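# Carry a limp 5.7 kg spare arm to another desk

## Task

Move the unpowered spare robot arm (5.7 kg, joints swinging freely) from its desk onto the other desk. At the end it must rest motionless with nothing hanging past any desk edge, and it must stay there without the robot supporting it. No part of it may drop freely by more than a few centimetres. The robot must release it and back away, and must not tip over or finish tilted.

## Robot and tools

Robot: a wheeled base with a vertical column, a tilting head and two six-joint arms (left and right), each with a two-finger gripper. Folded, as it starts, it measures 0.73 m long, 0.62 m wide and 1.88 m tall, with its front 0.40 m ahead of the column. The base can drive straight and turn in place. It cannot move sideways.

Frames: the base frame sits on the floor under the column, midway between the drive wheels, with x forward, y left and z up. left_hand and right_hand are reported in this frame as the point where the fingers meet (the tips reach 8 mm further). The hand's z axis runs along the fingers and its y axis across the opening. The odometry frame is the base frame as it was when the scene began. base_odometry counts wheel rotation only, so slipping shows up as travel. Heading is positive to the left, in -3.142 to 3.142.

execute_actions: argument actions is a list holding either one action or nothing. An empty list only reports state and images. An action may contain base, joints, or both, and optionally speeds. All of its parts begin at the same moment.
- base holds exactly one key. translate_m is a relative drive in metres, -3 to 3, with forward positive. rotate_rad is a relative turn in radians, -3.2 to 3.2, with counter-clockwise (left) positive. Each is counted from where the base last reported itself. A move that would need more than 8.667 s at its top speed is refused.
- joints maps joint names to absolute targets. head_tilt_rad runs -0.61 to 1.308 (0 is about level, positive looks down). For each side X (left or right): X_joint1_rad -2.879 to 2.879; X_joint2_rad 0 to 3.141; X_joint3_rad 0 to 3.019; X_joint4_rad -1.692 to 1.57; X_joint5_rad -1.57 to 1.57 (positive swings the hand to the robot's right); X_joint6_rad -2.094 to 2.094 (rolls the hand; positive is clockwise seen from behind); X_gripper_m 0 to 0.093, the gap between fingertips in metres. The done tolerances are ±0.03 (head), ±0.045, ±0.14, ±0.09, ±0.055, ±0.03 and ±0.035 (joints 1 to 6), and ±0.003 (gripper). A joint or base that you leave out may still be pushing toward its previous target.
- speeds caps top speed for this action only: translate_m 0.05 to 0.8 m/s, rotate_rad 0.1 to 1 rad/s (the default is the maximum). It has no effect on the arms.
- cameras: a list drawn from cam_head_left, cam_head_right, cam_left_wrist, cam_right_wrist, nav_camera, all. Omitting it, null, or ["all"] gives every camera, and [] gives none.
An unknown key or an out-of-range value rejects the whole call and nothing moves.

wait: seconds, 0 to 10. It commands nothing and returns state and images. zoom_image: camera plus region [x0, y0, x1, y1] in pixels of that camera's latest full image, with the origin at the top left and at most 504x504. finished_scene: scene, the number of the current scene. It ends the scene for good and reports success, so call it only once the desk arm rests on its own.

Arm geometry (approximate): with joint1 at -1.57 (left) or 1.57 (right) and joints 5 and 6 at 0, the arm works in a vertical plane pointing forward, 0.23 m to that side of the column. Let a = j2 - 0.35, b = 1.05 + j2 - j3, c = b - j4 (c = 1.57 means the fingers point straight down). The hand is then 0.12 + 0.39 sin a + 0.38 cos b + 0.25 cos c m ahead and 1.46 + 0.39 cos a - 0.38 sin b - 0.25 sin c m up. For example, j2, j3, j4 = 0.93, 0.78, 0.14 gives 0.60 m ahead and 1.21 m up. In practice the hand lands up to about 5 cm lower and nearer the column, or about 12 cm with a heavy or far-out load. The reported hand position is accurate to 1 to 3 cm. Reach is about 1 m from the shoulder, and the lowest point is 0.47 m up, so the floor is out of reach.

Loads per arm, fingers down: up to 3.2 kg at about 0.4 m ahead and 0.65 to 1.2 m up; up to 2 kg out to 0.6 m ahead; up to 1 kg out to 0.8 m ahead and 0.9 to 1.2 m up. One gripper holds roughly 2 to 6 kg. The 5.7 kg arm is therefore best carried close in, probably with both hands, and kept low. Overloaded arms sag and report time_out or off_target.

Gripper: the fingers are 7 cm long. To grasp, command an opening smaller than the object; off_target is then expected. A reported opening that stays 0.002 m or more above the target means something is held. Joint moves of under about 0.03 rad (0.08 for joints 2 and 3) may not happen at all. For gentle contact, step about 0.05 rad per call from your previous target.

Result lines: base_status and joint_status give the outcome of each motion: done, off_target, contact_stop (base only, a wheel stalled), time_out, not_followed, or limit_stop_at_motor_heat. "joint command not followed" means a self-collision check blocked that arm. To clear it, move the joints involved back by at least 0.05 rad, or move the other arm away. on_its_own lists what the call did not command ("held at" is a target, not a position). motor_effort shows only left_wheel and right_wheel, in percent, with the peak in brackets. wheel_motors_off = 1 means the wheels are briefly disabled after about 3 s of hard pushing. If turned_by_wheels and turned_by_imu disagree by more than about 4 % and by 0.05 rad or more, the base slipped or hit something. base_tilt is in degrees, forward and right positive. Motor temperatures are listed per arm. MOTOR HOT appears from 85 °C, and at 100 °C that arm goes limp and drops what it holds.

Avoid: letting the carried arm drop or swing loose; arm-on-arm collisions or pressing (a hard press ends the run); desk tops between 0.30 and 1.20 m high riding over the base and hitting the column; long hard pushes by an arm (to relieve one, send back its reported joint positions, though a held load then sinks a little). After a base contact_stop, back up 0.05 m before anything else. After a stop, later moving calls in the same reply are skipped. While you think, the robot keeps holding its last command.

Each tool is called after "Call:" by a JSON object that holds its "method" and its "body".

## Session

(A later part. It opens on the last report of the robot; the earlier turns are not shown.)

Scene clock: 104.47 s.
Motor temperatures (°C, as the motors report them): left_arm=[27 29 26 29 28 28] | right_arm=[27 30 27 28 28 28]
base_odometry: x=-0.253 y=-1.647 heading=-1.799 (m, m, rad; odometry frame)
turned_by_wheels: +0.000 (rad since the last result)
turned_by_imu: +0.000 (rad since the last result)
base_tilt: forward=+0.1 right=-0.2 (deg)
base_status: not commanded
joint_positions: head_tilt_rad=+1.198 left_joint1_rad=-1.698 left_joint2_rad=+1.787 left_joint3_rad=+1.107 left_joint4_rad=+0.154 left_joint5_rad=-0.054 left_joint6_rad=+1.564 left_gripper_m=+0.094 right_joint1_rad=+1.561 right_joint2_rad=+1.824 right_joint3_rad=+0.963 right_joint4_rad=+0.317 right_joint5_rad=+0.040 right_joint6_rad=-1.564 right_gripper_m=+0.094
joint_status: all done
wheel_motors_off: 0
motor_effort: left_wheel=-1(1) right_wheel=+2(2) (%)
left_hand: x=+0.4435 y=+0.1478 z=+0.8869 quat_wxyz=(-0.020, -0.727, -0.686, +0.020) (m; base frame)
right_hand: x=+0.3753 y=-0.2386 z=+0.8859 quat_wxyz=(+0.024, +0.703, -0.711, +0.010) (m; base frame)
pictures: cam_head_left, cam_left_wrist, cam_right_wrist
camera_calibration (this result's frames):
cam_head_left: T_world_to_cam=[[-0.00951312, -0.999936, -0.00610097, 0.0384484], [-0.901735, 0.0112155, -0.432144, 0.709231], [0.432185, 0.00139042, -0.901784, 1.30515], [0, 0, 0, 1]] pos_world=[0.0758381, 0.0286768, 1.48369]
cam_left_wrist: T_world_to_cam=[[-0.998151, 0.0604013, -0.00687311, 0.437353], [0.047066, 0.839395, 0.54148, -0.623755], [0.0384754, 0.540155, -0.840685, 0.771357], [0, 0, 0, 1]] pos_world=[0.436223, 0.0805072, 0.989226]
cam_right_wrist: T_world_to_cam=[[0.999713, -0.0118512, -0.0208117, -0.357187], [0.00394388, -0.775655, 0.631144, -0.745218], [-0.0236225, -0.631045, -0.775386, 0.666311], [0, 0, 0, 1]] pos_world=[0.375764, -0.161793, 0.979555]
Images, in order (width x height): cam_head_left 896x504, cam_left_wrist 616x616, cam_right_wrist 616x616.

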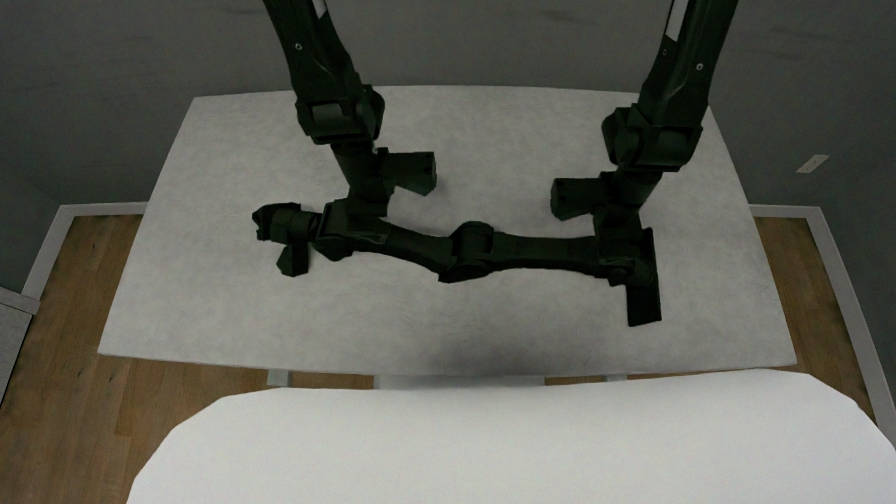

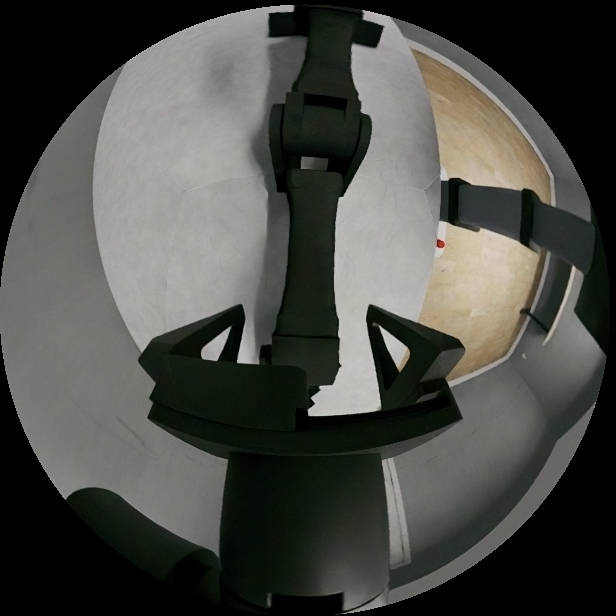

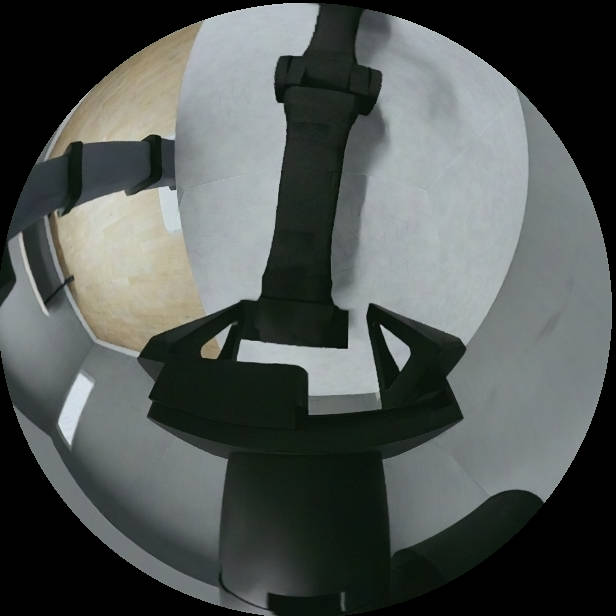

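Call:
{"method": "execute_actions", "body": {"actions": [{"joints":{"right_joint2_rad":1.949,"right_joint3_rad":1.094,"right_joint4_rad":0.335,"left_joint2_rad":1.911,"left_joint3_rad":1.206,"left_joint4_rad":0.185}}], "cameras": ["cam_head_left","cam_left_wrist","cam_right_wrist"]}}

Scene clock: 109.23 s.
Motor temperatures (°C, as the motors report them): left_arm=[27 29 26 29 28 28] | right_arm=[27 30 27 28 28 28]
base_odometry: x=-0.253 y=-1.647 heading=-1.799 (m, m, rad; odometry frame)
turned_by_wheels: +0.000 (rad since the last result)
turned_by_imu: +0.000 (rad since the last result)
base_tilt: forward=+0.1 right=-0.3 (deg)
base_status: not commanded
joint_positions: head_tilt_rad=+1.198 left_joint1_rad=-1.698 left_joint2_rad=+1.914 left_joint3_rad=+1.207 left_joint4_rad=+0.174 left_joint5_rad=-0.054 left_joint6_rad=+1.564 left_gripper_m=+0.094 right_joint1_rad=+1.564 right_joint2_rad=+1.879 right_joint3_rad=+1.053 right_joint4_rad=+0.318 right_joint5_rad=+0.040 right_joint6_rad=-1.563 right_gripper_m=+0.094
joint_status: all done
wheel_motors_off: 0
motor_effort: left_wheel=-2(4) right_wheel=+2(2) (%)
left_hand: x=+0.4341 y=+0.1432 z=+0.8403 quat_wxyz=(-0.017, -0.727, -0.686, +0.023) (m; base frame)
right_hand: x=+0.3988 y=-0.2366 z=+0.8606 quat_wxyz=(+0.010, +0.703, -0.711, +0.022) (m; base frame)
pictures: cam_head_left, cam_left_wrist, cam_right_wrist
camera_calibration (this result's frames):
cam_head_left: T_world_to_cam=[[-0.00951372, -0.999936, -0.00610002, 0.038447], [-0.901778, 0.0112155, -0.432054, 0.709095], [0.432095, 0.00139042, -0.901827, 1.30522], [0, 0, 0, 1]] pos_world=[0.0758325, 0.0286768, 1.48369]
cam_left_wrist: T_world_to_cam=[[-0.998117, 0.0613218, 0.00146861, 0.42072], [0.0523466, 0.839061, 0.541513, -0.596482], [0.0319743, 0.54057, -0.840691, 0.737713], [0, 0, 0, 1]] pos_world=[0.427564, 0.0759004, 0.942573]
cam_right_wrist: T_world_to_cam=[[0.999817, -0.0102486, 0.0161698, -0.412661], [-0.0181345, -0.777684, 0.628394, -0.717052], [0.00613486, -0.628572, -0.777728, 0.639268], [0, 0, 0, 1]] pos_world=[0.39566, -0.160043, 0.95444]
Images, in order (width x height): cam_head_left 896x504, cam_left_wrist 616x616, cam_right_wrist 616x616.

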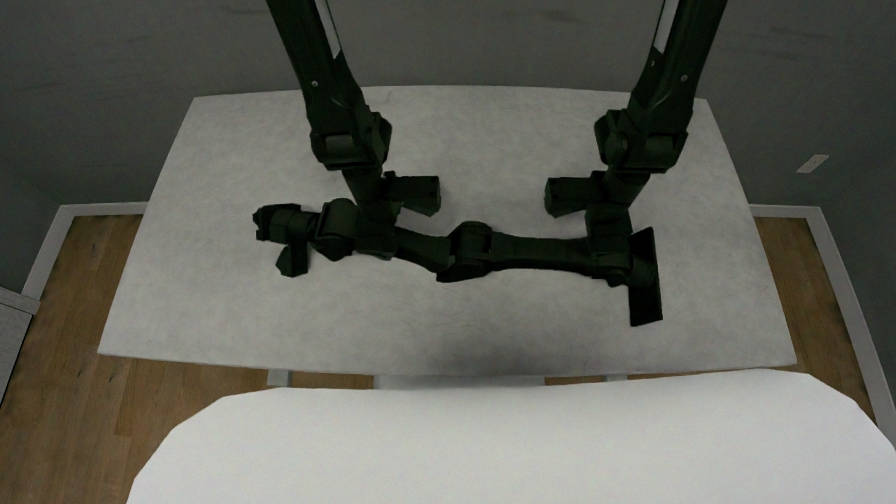

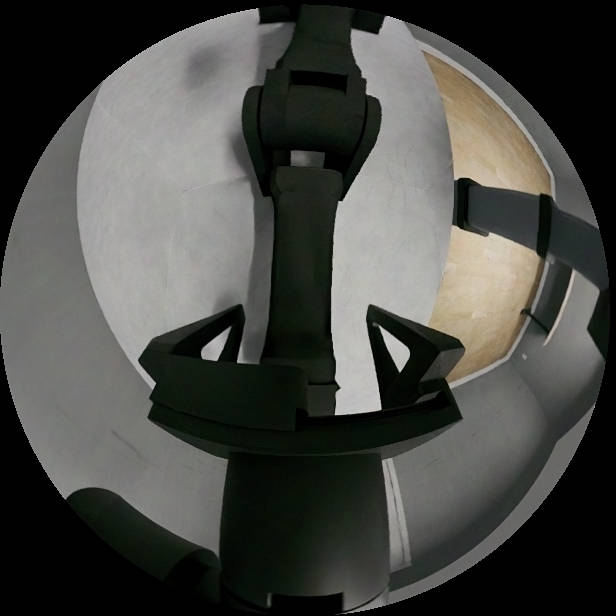

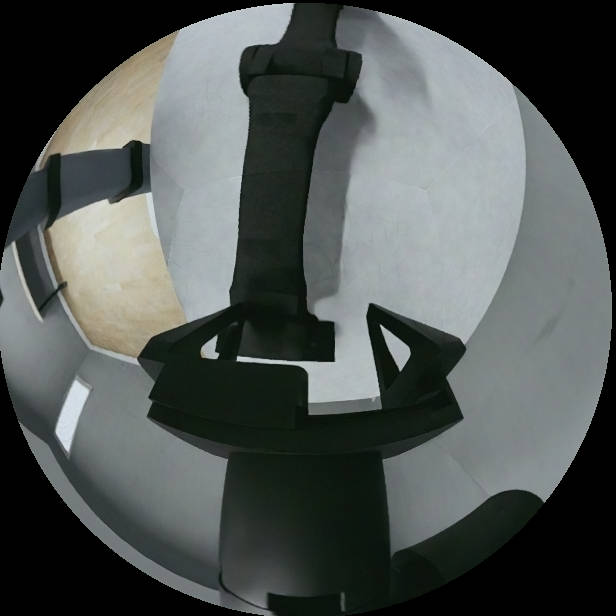

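Call:
{"method": "execute_actions", "body": {"actions": [{"joints":{"right_joint1_rad":1.63,"right_joint2_rad":1.83,"right_joint3_rad":0.96,"right_joint4_rad":0.335}}], "cameras": ["cam_head_left","cam_right_wrist"]}}

Scene clock: 113.57 s.
Motor temperatures (°C, as the motors report them): left_arm=[27 29 26 29 28 28] | right_arm=[27 29 27 28 28 28]
base_odometry: x=-0.253 y=-1.647 heading=-1.799 (m, m, rad; odometry frame)
turned_by_wheels: +0.000 (rad since the last result)
turned_by_imu: +0.000 (rad since the last result)
base_tilt: forward=+0.2 right=-0.3 (deg)
base_status: not commanded
joint_positions: head_tilt_rad=+1.198 left_joint1_rad=-1.698 left_joint2_rad=+1.914 left_joint3_rad=+1.207 left_joint4_rad=+0.174 left_joint5_rad=-0.054 left_joint6_rad=+1.564 left_gripper_m=+0.094 right_joint1_rad=+1.635 right_joint2_rad=+1.837 right_joint3_rad=+0.967 right_joint4_rad=+0.324 right_joint5_rad=+0.040 right_joint6_rad=-1.566 right_gripper_m=+0.094
joint_status: all done
wheel_motors_off: 0
motor_effort: left_wheel=-3(3) right_wheel=+2(2) (%)
left_hand: x=+0.4341 y=+0.1432 z=+0.8403 quat_wxyz=(-0.017, -0.727, -0.686, +0.023) (m; base frame)
right_hand: x=+0.3712 y=-0.1908 z=+0.8827 quat_wxyz=(+0.002, +0.717, -0.697, -0.014) (m; base frame)
pictures: cam_head_left, cam_right_wrist
camera_calibration (this result's frames):
cam_head_left: T_world_to_cam=[[-0.00951372, -0.999936, -0.00610002, 0.038447], [-0.901778, 0.0112155, -0.432054, 0.709095], [0.432095, 0.00139042, -0.901827, 1.30522], [0, 0, 0, 1]] pos_world=[0.0758325, 0.0286768, 1.48369]
cam_right_wrist: T_world_to_cam=[[0.999303, 0.0291262, -0.0233457, -0.342358], [0.0372671, -0.814091, 0.57954, -0.680186], [-0.00212576, -0.580006, -0.814609, 0.730312], [0, 0, 0, 1]] pos_world=[0.369021, -0.120177, 0.981122]
Images, in order (width x height): cam_head_left 896x504, cam_right_wrist 616x616.

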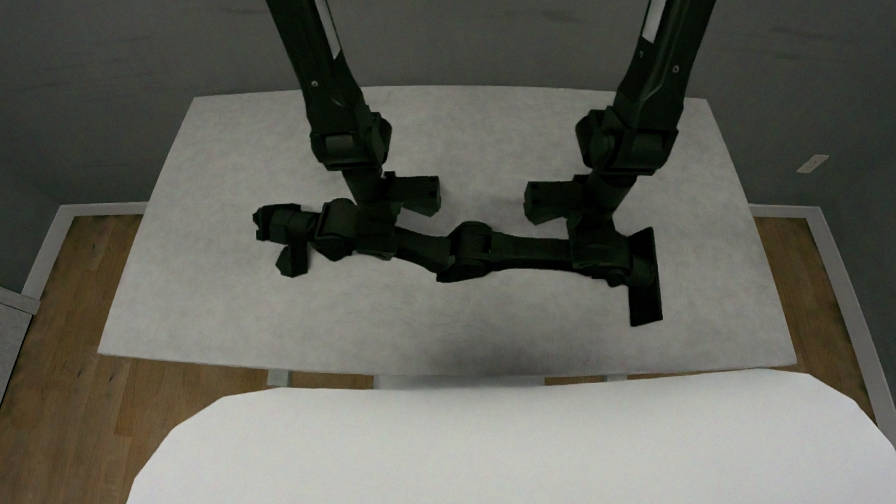

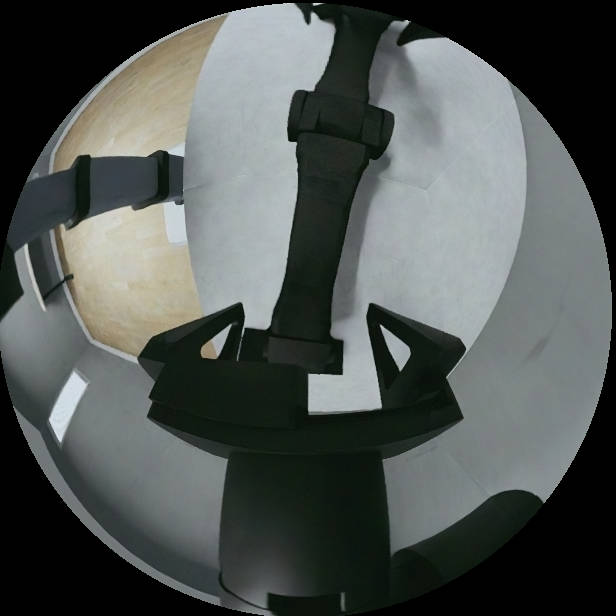

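Call:
{"method": "execute_actions", "body": {"actions": [{"joints":{"right_joint2_rad":1.96,"right_joint3_rad":1.09,"left_joint2_rad":1.97,"left_joint3_rad":1.265,"left_joint4_rad":0.18}}], "cameras": ["cam_head_left","cam_left_wrist","cam_right_wrist"]}}

Scene clock: 119.03 s.
Motor temperatures (°C, as the motors report them): left_arm=[27 29 26 29 28 28] | right_arm=[27 29 27 28 28 28]
base_odometry: x=-0.253 y=-1.647 heading=-1.799 (m, m, rad; odometry frame)
turned_by_wheels: +0.000 (rad since the last result)
turned_by_imu: +0.000 (rad since the last result)
base_tilt: forward=+0.2 right=-0.3 (deg)
base_status: not commanded
joint_positions: head_tilt_rad=+1.198 left_joint1_rad=-1.698 left_joint2_rad=+1.959 left_joint3_rad=+1.267 left_joint4_rad=+0.174 left_joint5_rad=-0.054 left_joint6_rad=+1.564 left_gripper_m=+0.094 right_joint1_rad=+1.635 right_joint2_rad=+1.963 right_joint3_rad=+1.095 right_joint4_rad=+0.327 right_joint5_rad=+0.040 right_joint6_rad=-1.566 right_gripper_m=+0.094
joint_status: all done
wheel_motors_off: 0
motor_effort: left_wheel=-2(3) right_wheel=+3(3) (%)
left_hand: x=+0.4431 y=+0.1406 z=+0.8220 quat_wxyz=(-0.022, -0.726, -0.687, +0.017) (m; base frame)
right_hand: x=+0.3745 y=-0.1879 z=+0.8339 quat_wxyz=(+0.000, +0.717, -0.697, -0.012) (m; base frame)
pictures: cam_head_left, cam_left_wrist, cam_right_wrist
camera_calibration (this result's frames):
cam_head_left: T_world_to_cam=[[-0.00951372, -0.999936, -0.00610002, 0.038447], [-0.901778, 0.0112155, -0.432054, 0.709095], [0.432095, 0.00139042, -0.901827, 1.30522], [0, 0, 0, 1]] pos_world=[0.0758325, 0.0286768, 1.48369]
cam_left_wrist: T_world_to_cam=[[-0.998126, 0.059645, -0.0136978, 0.442661], [0.0427456, 0.839664, 0.541421, -0.580679], [0.0437946, 0.539821, -0.84064, 0.718345], [0, 0, 0, 1]] pos_world=[0.435193, 0.0733951, 0.924325]
cam_right_wrist: T_world_to_cam=[[0.999437, 0.0287895, -0.017253, -0.352117], [0.0334595, -0.814217, 0.579595, -0.648397], [0.00263861, -0.579846, -0.814722, 0.690596], [0, 0, 0, 1]] pos_world=[0.371792, -0.117359, 0.932376]
Images, in order (width x height): cam_head_left 896x504, cam_left_wrist 616x616, cam_right_wrist 616x616.

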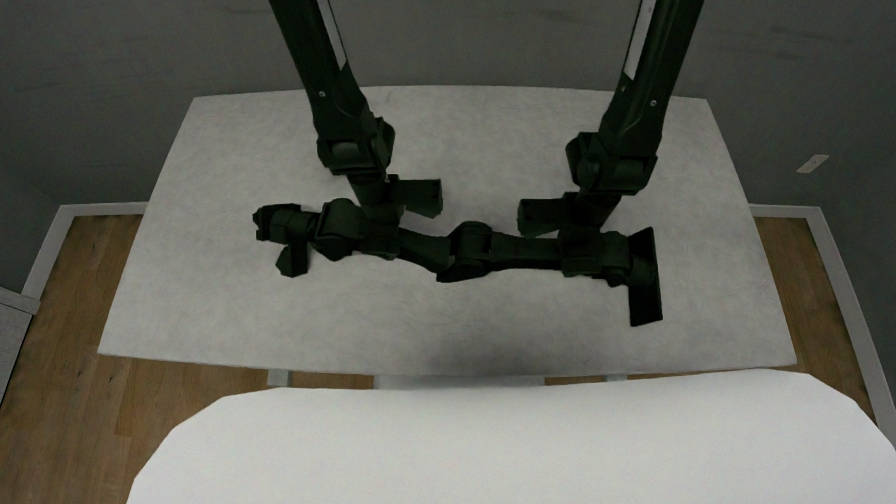

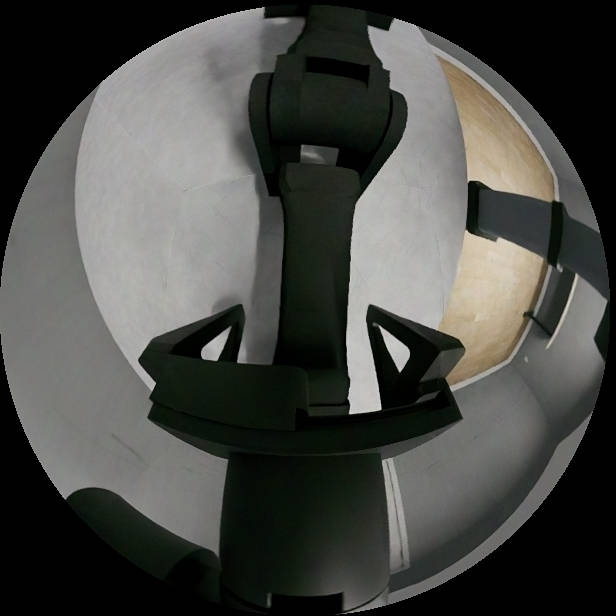

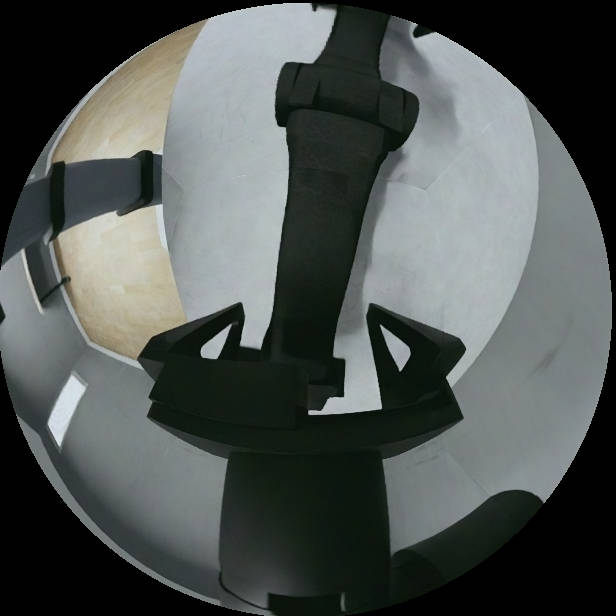

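Call:
{"method": "execute_actions", "body": {"actions": [{"joints":{"right_joint2_rad":2.06,"right_joint3_rad":1.19,"left_joint2_rad":2.03,"left_joint3_rad":1.31,"left_joint4_rad":0.18}}], "cameras": ["cam_head_left","cam_left_wrist","cam_right_wrist"]}}

Scene clock: 123.80 s.
Motor temperatures (°C, as the motors report them): left_arm=[27 29 26 29 28 28] | right_arm=[27 29 27 28 28 28]
base_odometry: x=-0.253 y=-1.647 heading=-1.799 (m, m, rad; odometry frame)
turned_by_wheels: +0.000 (rad since the last result)
turned_by_imu: +0.000 (rad since the last result)
base_tilt: forward=+0.2 right=-0.3 (deg)
base_status: not commanded
joint_positions: head_tilt_rad=+1.198 left_joint1_rad=-1.698 left_joint2_rad=+2.026 left_joint3_rad=+1.313 left_joint4_rad=+0.174 left_joint5_rad=-0.054 left_joint6_rad=+1.564 left_gripper_m=+0.094 right_joint1_rad=+1.635 right_joint2_rad=+2.061 right_joint3_rad=+1.196 right_joint4_rad=+0.327 right_joint5_rad=+0.040 right_joint6_rad=-1.566 right_gripper_m=+0.094
joint_status: all done
wheel_motors_off: 0
motor_effort: left_wheel=-2(3) right_wheel=+3(3) (%)
left_hand: x=+0.4278 y=+0.1389 z=+0.7977 quat_wxyz=(-0.014, -0.727, -0.686, +0.025) (m; base frame)
right_hand: x=+0.3728 y=-0.1859 z=+0.7964 quat_wxyz=(-0.001, +0.717, -0.697, -0.011) (m; base frame)
pictures: cam_head_left, cam_left_wrist, cam_right_wrist
camera_calibration (this result's frames):
cam_head_left: T_world_to_cam=[[-0.00951372, -0.999936, -0.00610002, 0.038447], [-0.901778, 0.0112155, -0.432054, 0.709095], [0.432095, 0.00139042, -0.901827, 1.30522], [0, 0, 0, 1]] pos_world=[0.0758325, 0.0286768, 1.48369]
cam_left_wrist: T_world_to_cam=[[-0.998048, 0.0619884, 0.00753529, 0.409862], [0.0561869, 0.838816, 0.541509, -0.571122], [0.0272465, 0.540875, -0.840661, 0.706446], [0, 0, 0, 1]] pos_world=[0.421903, 0.0715602, 0.900061]
cam_right_wrist: T_world_to_cam=[[0.999489, 0.0286207, -0.0142063, -0.353563], [0.0315556, -0.81428, 0.579614, -0.624201], [0.00502106, -0.579766, -0.814767, 0.660325], [0, 0, 0, 1]] pos_world=[0.369764, -0.115321, 0.894784]
Images, in order (width x height): cam_head_left 896x504, cam_left_wrist 616x616, cam_right_wrist 616x616.

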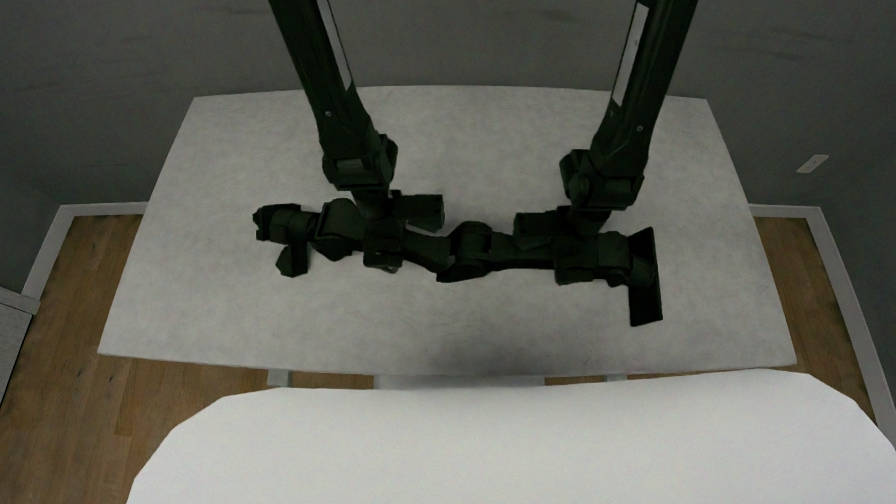

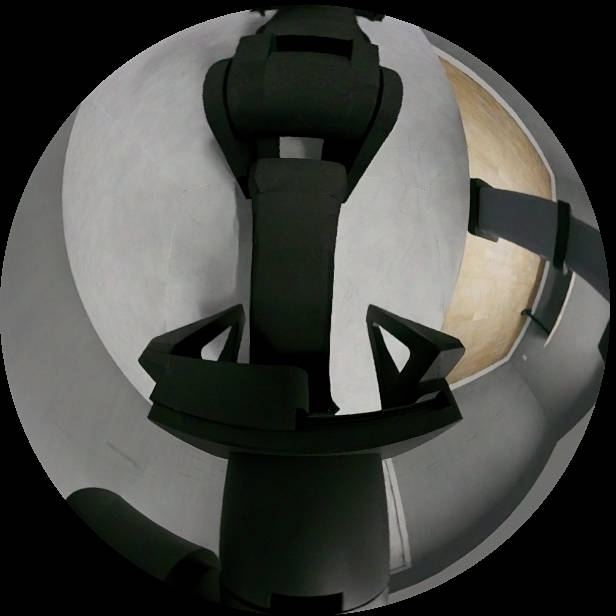

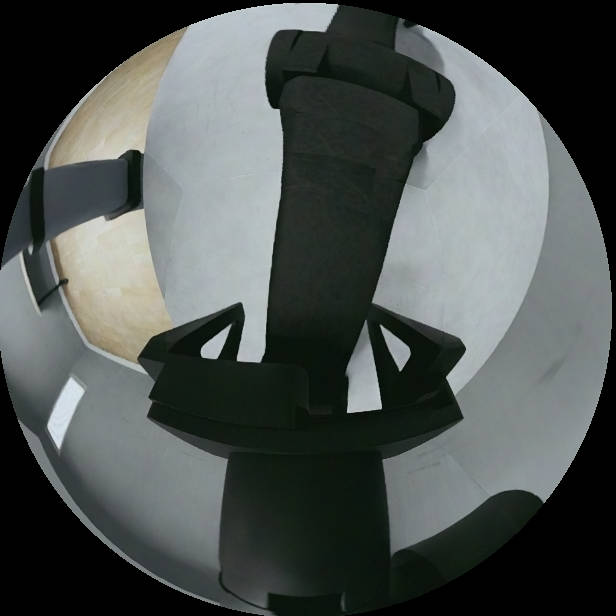

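Call:
{"method": "execute_actions", "body": {"actions": [{"joints":{"right_joint2_rad":2.13,"right_joint3_rad":1.28,"right_joint4_rad":0.32,"left_joint2_rad":2.10,"left_joint3_rad":1.41,"left_joint4_rad":0.16}}], "cameras": ["cam_head_left","cam_left_wrist","cam_right_wrist"]}}

Scene clock: 129.10 s.
Motor temperatures (°C, as the motors report them): left_arm=[27 29 26 29 28 28] | right_arm=[27 29 27 28 28 28]
base_odometry: x=-0.253 y=-1.647 heading=-1.799 (m, m, rad; odometry frame)
turned_by_wheels: +0.000 (rad since the last result)
turned_by_imu: +0.000 (rad since the last result)
base_tilt: forward=+0.0 right=-0.2 (deg)
base_status: not commanded
joint_positions: head_tilt_rad=+1.198 left_joint1_rad=-1.716 left_joint2_rad=+2.064 left_joint3_rad=+1.389 left_joint4_rad=+0.163 left_joint5_rad=-0.057 left_joint6_rad=+1.561 left_gripper_m=+0.094 right_joint1_rad=+1.637 right_joint2_rad=+2.102 right_joint3_rad=+1.259 right_joint4_rad=+0.325 right_joint5_rad=+0.047 right_joint6_rad=-1.566 right_gripper_m=+0.094
joint_status: all done
wheel_motors_off: 0
motor_effort: left_wheel=-2(2) right_wheel=+3(3) (%)
left_hand: x=+0.4458 y=+0.1225 z=+0.7825 quat_wxyz=(-0.029, -0.728, -0.685, +0.020) (m; base frame)
right_hand: x=+0.3825 y=-0.1847 z=+0.7779 quat_wxyz=(-0.006, +0.717, -0.697, -0.002) (m; base frame)
pictures: cam_head_left, cam_left_wrist, cam_right_wrist
camera_calibration (this result's frames):
cam_head_left: T_world_to_cam=[[-0.0095138, -0.999936, -0.0060999, 0.0384468], [-0.901783, 0.0112155, -0.432043, 0.709078], [0.432084, 0.00139042, -0.901832, 1.30523], [0, 0, 0, 1]] pos_world=[0.0758318, 0.0286768, 1.48368]
cam_left_wrist: T_world_to_cam=[[-0.997736, 0.0642907, -0.0197602, 0.449878], [0.0440624, 0.846756, 0.530153, -0.536786], [0.0508159, 0.528082, -0.847672, 0.698556], [0, 0, 0, 1]] pos_world=[0.437013, 0.056709, 0.885615]
cam_right_wrist: T_world_to_cam=[[0.999586, 0.0282867, 0.00528853, -0.378821], [0.019856, -0.810987, 0.584727, -0.611741], [0.0208289, -0.584379, -0.811213, 0.636233], [0, 0, 0, 1]] pos_world=[0.377559, -0.113597, 0.875825]
Images, in order (width x height): cam_head_left 896x504, cam_left_wrist 616x616, cam_right_wrist 616x616.

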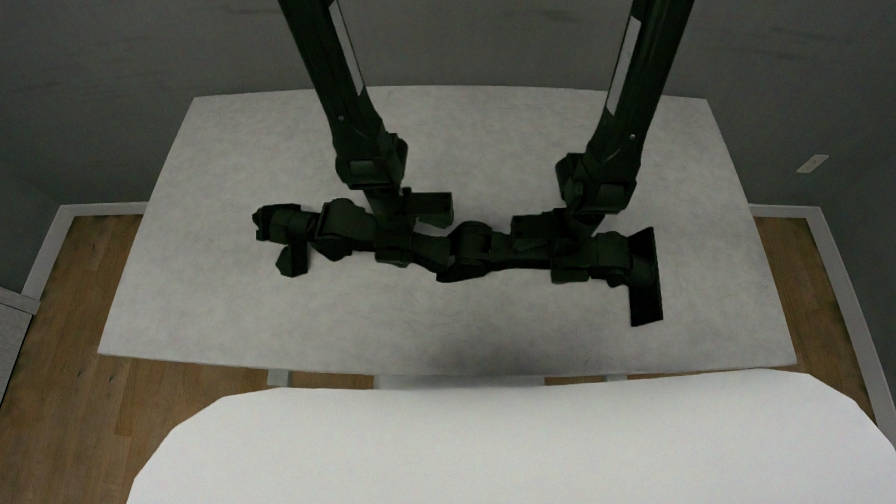

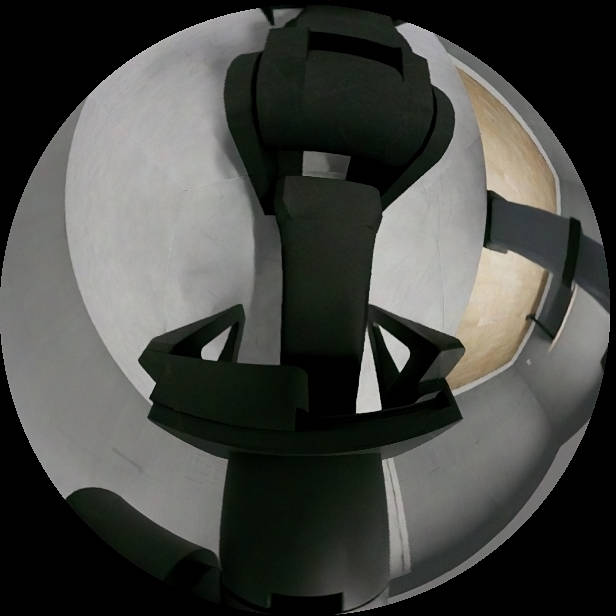

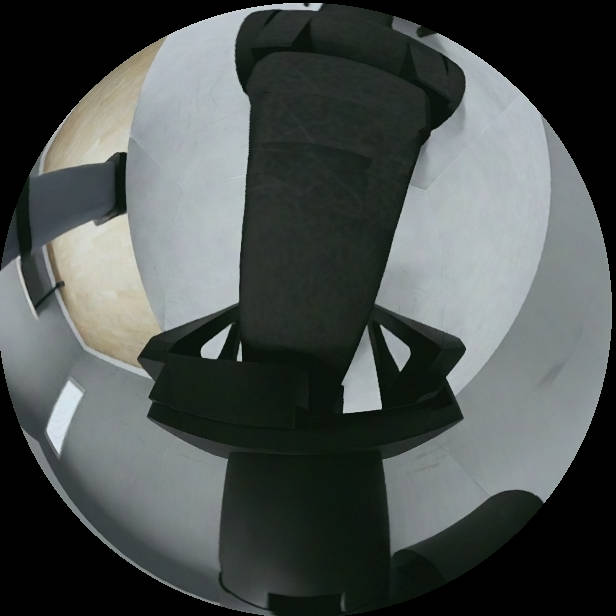

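Call:
{"method": "execute_actions", "body": {"actions": [{"joints":{"right_joint2_rad":2.10,"right_joint3_rad":1.26,"left_joint1_rad":-1.716,"left_joint2_rad":2.064,"left_joint3_rad":1.39,"left_gripper_m":0.0,"right_gripper_m":0.0}}], "cameras": ["cam_head_left","cam_left_wrist","cam_right_wrist"]}}

Scene clock: 143.60 s.
Motor temperatures (°C, as the motors report them): left_arm=[27 29 26 29 28 28] | right_arm=[27 29 27 28 28 28]
base_odometry: x=-0.253 y=-1.647 heading=-1.799 (m, m, rad; odometry frame)
turned_by_wheels: +0.000 (rad since the last result)
turned_by_imu: +0.000 (rad since the last result)
base_tilt: forward=+0.1 right=-0.3 (deg)
base_status: not commanded
joint_positions: head_tilt_rad=+1.198 left_joint1_rad=-1.719 left_joint2_rad=+2.066 left_joint3_rad=+1.379 left_joint4_rad=+0.158 left_joint5_rad=-0.056 left_joint6_rad=+1.573 left_gripper_m=+0.047 right_joint1_rad=+1.639 right_joint2_rad=+2.102 right_joint3_rad=+1.249 right_joint4_rad=+0.323 right_joint5_rad=+0.038 right_joint6_rad=-1.469 right_gripper_m=+0.049
joint_status: left_gripper_m off_target (ended at +0.047, target +0.000); right_gripper_m off_target (ended at +0.049, target +0.000); the others done
wheel_motors_off: 0
motor_effort: left_wheel=-1(2) right_wheel=+4(5) (%)
left_hand: x=+0.4371 y=+0.1204 z=+0.7827 quat_wxyz=(-0.024, -0.733, -0.679, +0.027) (m; base frame)
right_hand: x=+0.3759 y=-0.1818 z=+0.7792 quat_wxyz=(-0.005, +0.683, -0.730, -0.010) (m; base frame)
pictures: cam_head_left, cam_left_wrist, cam_right_wrist
camera_calibration (this result's frames):
cam_head_left: T_world_to_cam=[[-0.00951439, -0.999936, -0.00609898, 0.0384454], [-0.901825, 0.0112155, -0.431956, 0.708946], [0.431997, 0.00139042, -0.901874, 1.3053], [0, 0, 0, 1]] pos_world=[0.0758263, 0.0286768, 1.48368]
cam_left_wrist: T_world_to_cam=[[-0.996738, 0.0805707, -0.00459554, 0.427012], [0.0660509, 0.847183, 0.527179, -0.542067], [0.0463685, 0.525156, -0.849742, 0.704258], [0, 0, 0, 1]] pos_world=[0.428767, 0.05498, 0.886166]
cam_right_wrist: T_world_to_cam=[[0.997737, -0.0666935, -0.00848326, -0.378165], [-0.0496145, -0.815568, 0.57653, -0.578353], [-0.0453695, -0.574805, -0.817032, 0.670291], [0, 0, 0, 1]] pos_world=[0.379025, -0.111621, 0.877879]
Images, in order (width x height): cam_head_left 896x504, cam_left_wrist 616x616, cam_right_wrist 616x616.

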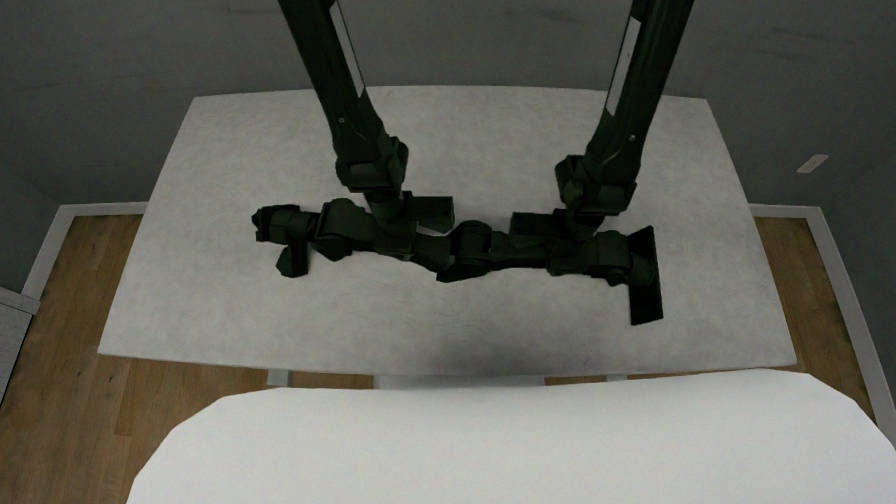

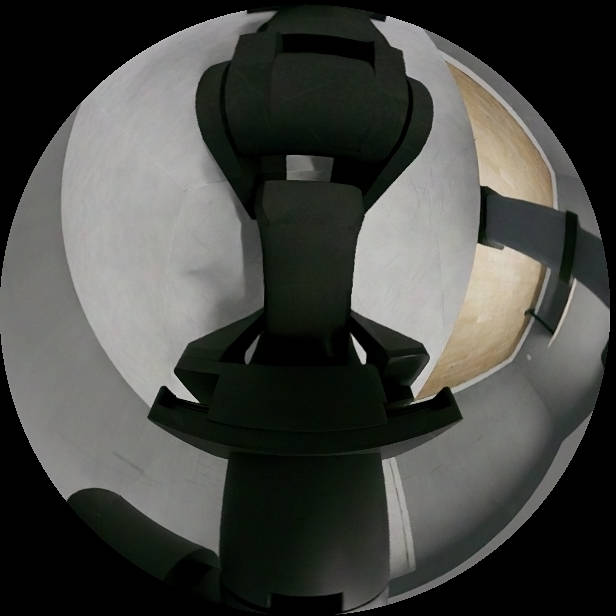

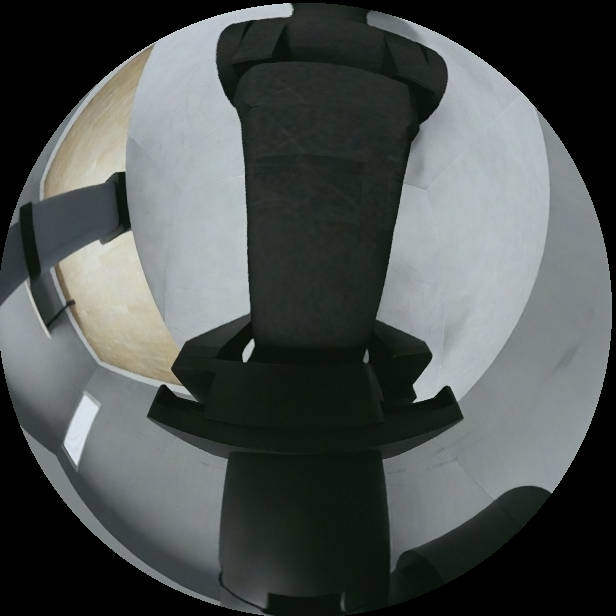

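Call:
{"method": "execute_actions", "body": {"actions": [{"joints":{"right_joint2_rad":2.0,"right_joint3_rad":1.15,"right_joint6_rad":-1.48,"left_joint2_rad":1.965,"left_joint3_rad":1.275}}], "cameras": ["cam_head_left","cam_left_wrist","cam_right_wrist"]}}

Scene clock: 147.03 s.
Motor temperatures (°C, as the motors report them): left_arm=[27 29 26 29 28 28] | right_arm=[27 29 27 28 28 29]
base_odometry: x=-0.253 y=-1.647 heading=-1.799 (m, m, rad; odometry frame)
turned_by_wheels: +0.000 (rad since the last result)
turned_by_imu: +0.000 (rad since the last result)
base_tilt: forward=+0.2 right=-0.3 (deg)
base_status: not commanded
joint_positions: head_tilt_rad=+1.198 left_joint1_rad=-1.716 left_joint2_rad=+2.036 left_joint3_rad=+1.321 left_joint4_rad=+0.161 left_joint5_rad=-0.058 left_joint6_rad=+1.557 left_gripper_m=+0.047 right_joint1_rad=+1.646 right_joint2_rad=+2.083 right_joint3_rad=+1.214 right_joint4_rad=+0.323 right_joint5_rad=+0.025 right_joint6_rad=-1.446 right_gripper_m=+0.048
joint_status: all done
wheel_motors_off: 0
motor_effort: left_wheel=-3(3) right_wheel=+3(5) (%)
left_hand: x=+0.4222 y=+0.1258 z=+0.7956 quat_wxyz=(-0.013, -0.728, -0.685, +0.034) (m; base frame)
right_hand: x=+0.3678 y=-0.1756 z=+0.7889 quat_wxyz=(-0.005, +0.676, -0.737, -0.022) (m; base frame)
pictures: cam_head_left, cam_left_wrist, cam_right_wrist
camera_calibration (this result's frames):
cam_head_left: T_world_to_cam=[[-0.00951438, -0.999936, -0.00609899, 0.0384454], [-0.901825, 0.0112155, -0.431956, 0.708946], [0.431997, 0.00139042, -0.901874, 1.3053], [0, 0, 0, 1]] pos_world=[0.0758264, 0.0286768, 1.48368]
cam_left_wrist: T_world_to_cam=[[-0.997591, 0.0658825, 0.0217186, 0.393119], [0.0673429, 0.84462, 0.531114, -0.555818], [0.0166471, 0.531297, -0.847022, 0.722651], [0, 0, 0, 1]] pos_world=[0.417573, 0.0596131, 0.898766]
cam_right_wrist: T_world_to_cam=[[0.995987, -0.0855645, -0.0262589, -0.358175], [-0.056057, -0.825063, 0.562252, -0.567295], [-0.0697741, -0.558524, -0.826549, 0.700729], [0, 0, 0, 1]] pos_world=[0.373829, -0.107327, 0.888744]
Images, in order (width x height): cam_head_left 896x504, cam_left_wrist 616x616, cam_right_wrist 616x616.

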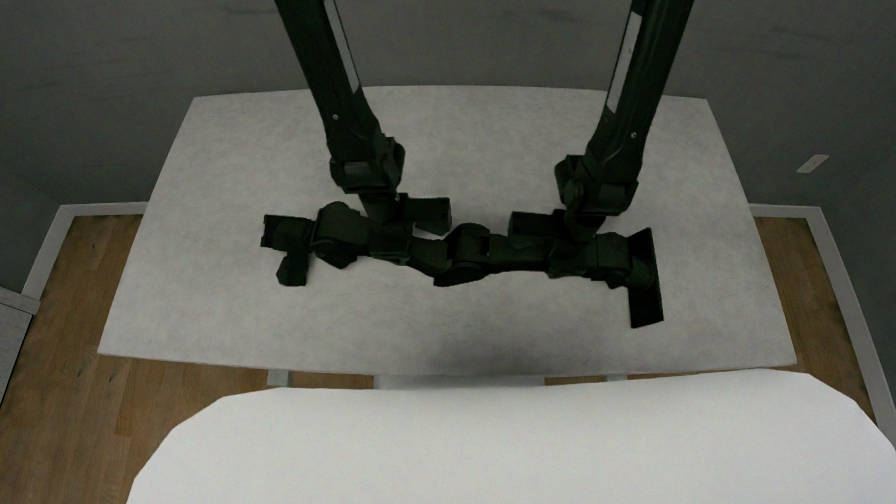

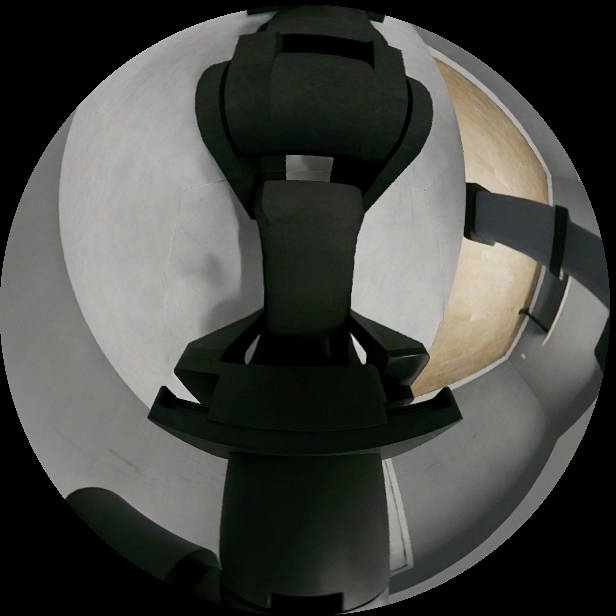

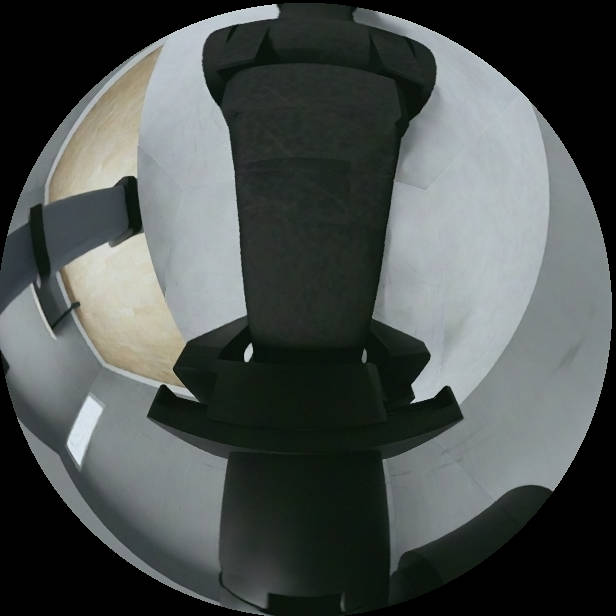

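Call:
{"method": "execute_actions", "body": {"actions": [{"joints":{"right_joint2_rad":1.89,"right_joint3_rad":1.04,"left_joint2_rad":1.87,"left_joint3_rad":1.17}}], "cameras": ["cam_head_left"]}}

Call:
{"method": "execute_actions", "body": {"actions": [{"joints":{"right_joint2_rad":1.78,"right_joint3_rad":0.94,"left_joint2_rad":1.77,"left_joint3_rad":1.07}}], "cameras": ["cam_head_left","cam_left_wrist","cam_right_wrist"]}}

Scene clock: 150.70 s.
Motor temperatures (°C, as the motors report them): left_arm=[27 30 27 29 28 28] | right_arm=[27 30 28 28 28 29]
base_odometry: x=-0.253 y=-1.647 heading=-1.799 (m, m, rad; odometry frame)
turned_by_wheels: +0.000 (rad since the last result)
turned_by_imu: +0.000 (rad since the last result)
base_tilt: forward=+0.2 right=-0.3 (deg)
base_status: not commanded
joint_positions: head_tilt_rad=+1.198 left_joint1_rad=-1.716 left_joint2_rad=+1.960 left_joint3_rad=+1.214 left_joint4_rad=+0.167 left_joint5_rad=-0.044 left_joint6_rad=+1.546 left_gripper_m=+0.047 right_joint1_rad=+1.656 right_joint2_rad=+1.966 right_joint3_rad=+1.086 right_joint4_rad=+0.322 right_joint5_rad=+0.024 right_joint6_rad=-1.476 right_gripper_m=+0.048
joint_status: all done
wheel_motors_off: 0
motor_effort: left_wheel=-3(3) right_wheel=+3(3) (%)
left_hand: x=+0.4070 y=+0.1286 z=+0.8274 quat_wxyz=(-0.008, -0.725, -0.688, +0.047) (m; base frame)
right_hand: x=+0.3654 y=-0.1718 z=+0.8356 quat_wxyz=(-0.004, +0.689, -0.724, -0.029) (m; base frame)
pictures: cam_head_left
camera_calibration (this result's frames):
cam_head_left: T_world_to_cam=[[-0.00951438, -0.999936, -0.00609899, 0.0384454], [-0.901825, 0.0112155, -0.431956, 0.708946], [0.431997, 0.00139042, -0.901874, 1.3053], [0, 0, 0, 1]] pos_world=[0.0758263, 0.0286768, 1.48368]
Images, in order (width x height): cam_head_left 896x504.

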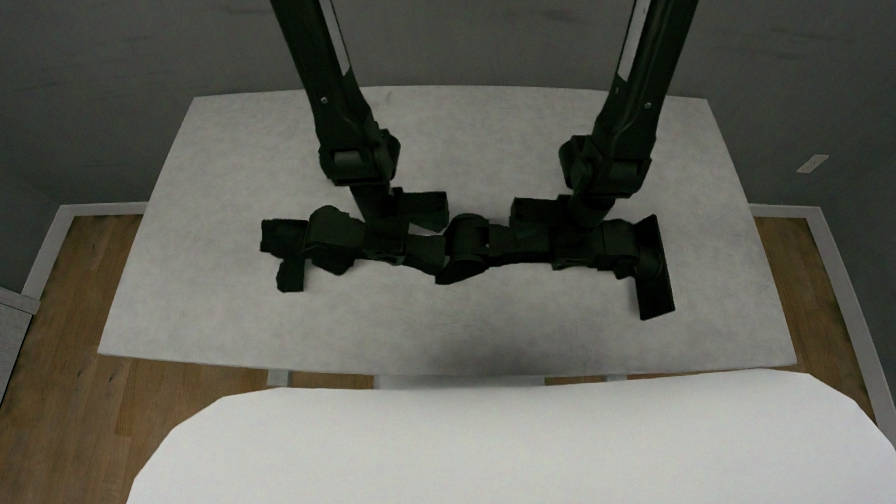

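Scene clock: 151.60 s.
Motor temperatures (°C, as the motors report them): left_arm=[27 30 27 29 28 28] | right_arm=[27 30 28 28 28 29]
base_odometry: x=-0.253 y=-1.647 heading=-1.799 (m, m, rad; odometry frame)
turned_by_wheels: +0.000 (rad since the last result)
turned_by_imu: +0.000 (rad since the last result)
base_tilt: forward=+0.1 right=-0.5 (deg)
base_status: not commanded
joint_positions: head_tilt_rad=+1.198 left_joint1_rad=-1.717 left_joint2_rad=+1.862 left_joint3_rad=+1.118 left_joint4_rad=+0.171 left_joint5_rad=-0.038 left_joint6_rad=+1.547 left_gripper_m=+0.047 right_joint1_rad=+1.665 right_joint2_rad=+1.856 right_joint3_rad=+0.986 right_joint4_rad=+0.320 right_joint5_rad=+0.016 right_joint6_rad=-1.477 right_gripper_m=+0.048
joint_status: all done
wheel_motors_off: 0
motor_effort: left_wheel=-3(4) right_wheel=+3(3) (%)
left_hand: x=+0.4098 y=+0.1313 z=+0.8648 quat_wxyz=(-0.014, -0.725, -0.687, +0.047) (m; base frame)
right_hand: x=+0.3709 y=-0.1672 z=+0.8768 quat_wxyz=(-0.013, +0.690, -0.723, -0.032) (m; base frame)
pictures: cam_head_left, cam_left_wrist, cam_right_wrist
camera_calibration (this result's frames):
cam_head_left: T_world_to_cam=[[-0.00951439, -0.999936, -0.00609898, 0.0384454], [-0.901825, 0.0112155, -0.431956, 0.708946], [0.431997, 0.00139042, -0.901874, 1.3053], [0, 0, 0, 1]] pos_world=[0.0758263, 0.0286768, 1.48368]
cam_left_wrist: T_world_to_cam=[[-0.997466, 0.0590359, 0.0397137, 0.36415], [0.0710587, 0.854928, 0.513856, -0.584337], [-0.00361643, 0.515376, -0.856957, 0.79752], [0, 0, 0, 1]] pos_world=[0.407634, 0.0670459, 0.969243]
cam_right_wrist: T_world_to_cam=[[0.998555, -0.0444931, -0.0301423, -0.34898], [-0.0211449, -0.840904, 0.540771, -0.606461], [-0.0494073, -0.539352, -0.840629, 0.786329], [0, 0, 0, 1]] pos_world=[0.374502, -0.101394, 0.978449]
Images, in order (width x height): cam_head_left 896x504, cam_left_wrist 616x616, cam_right_wrist 616x616.

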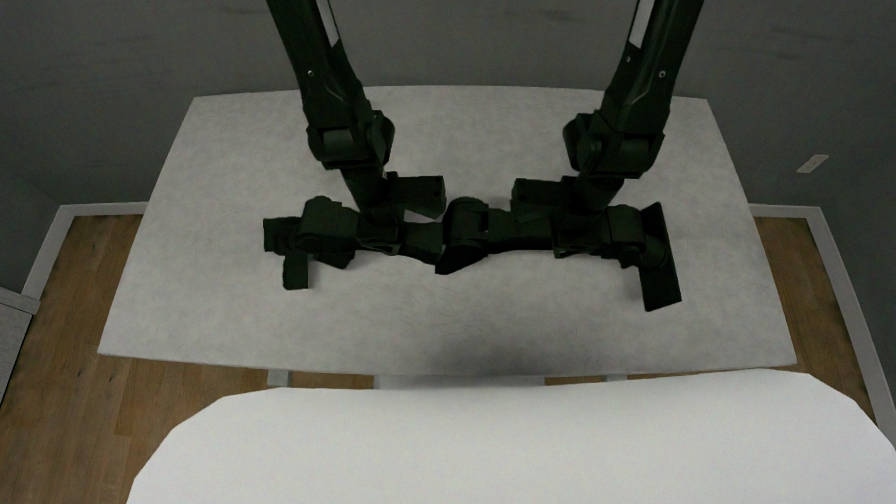

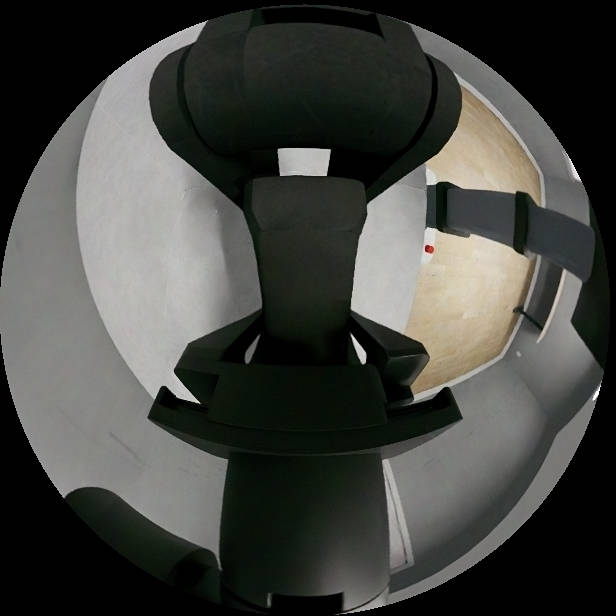

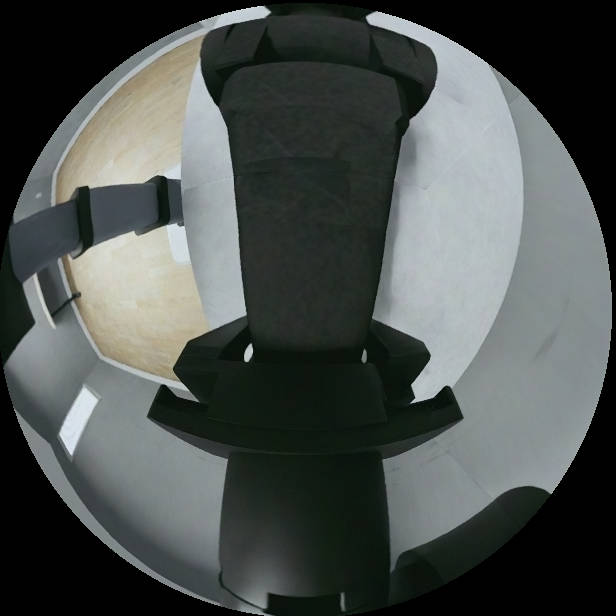

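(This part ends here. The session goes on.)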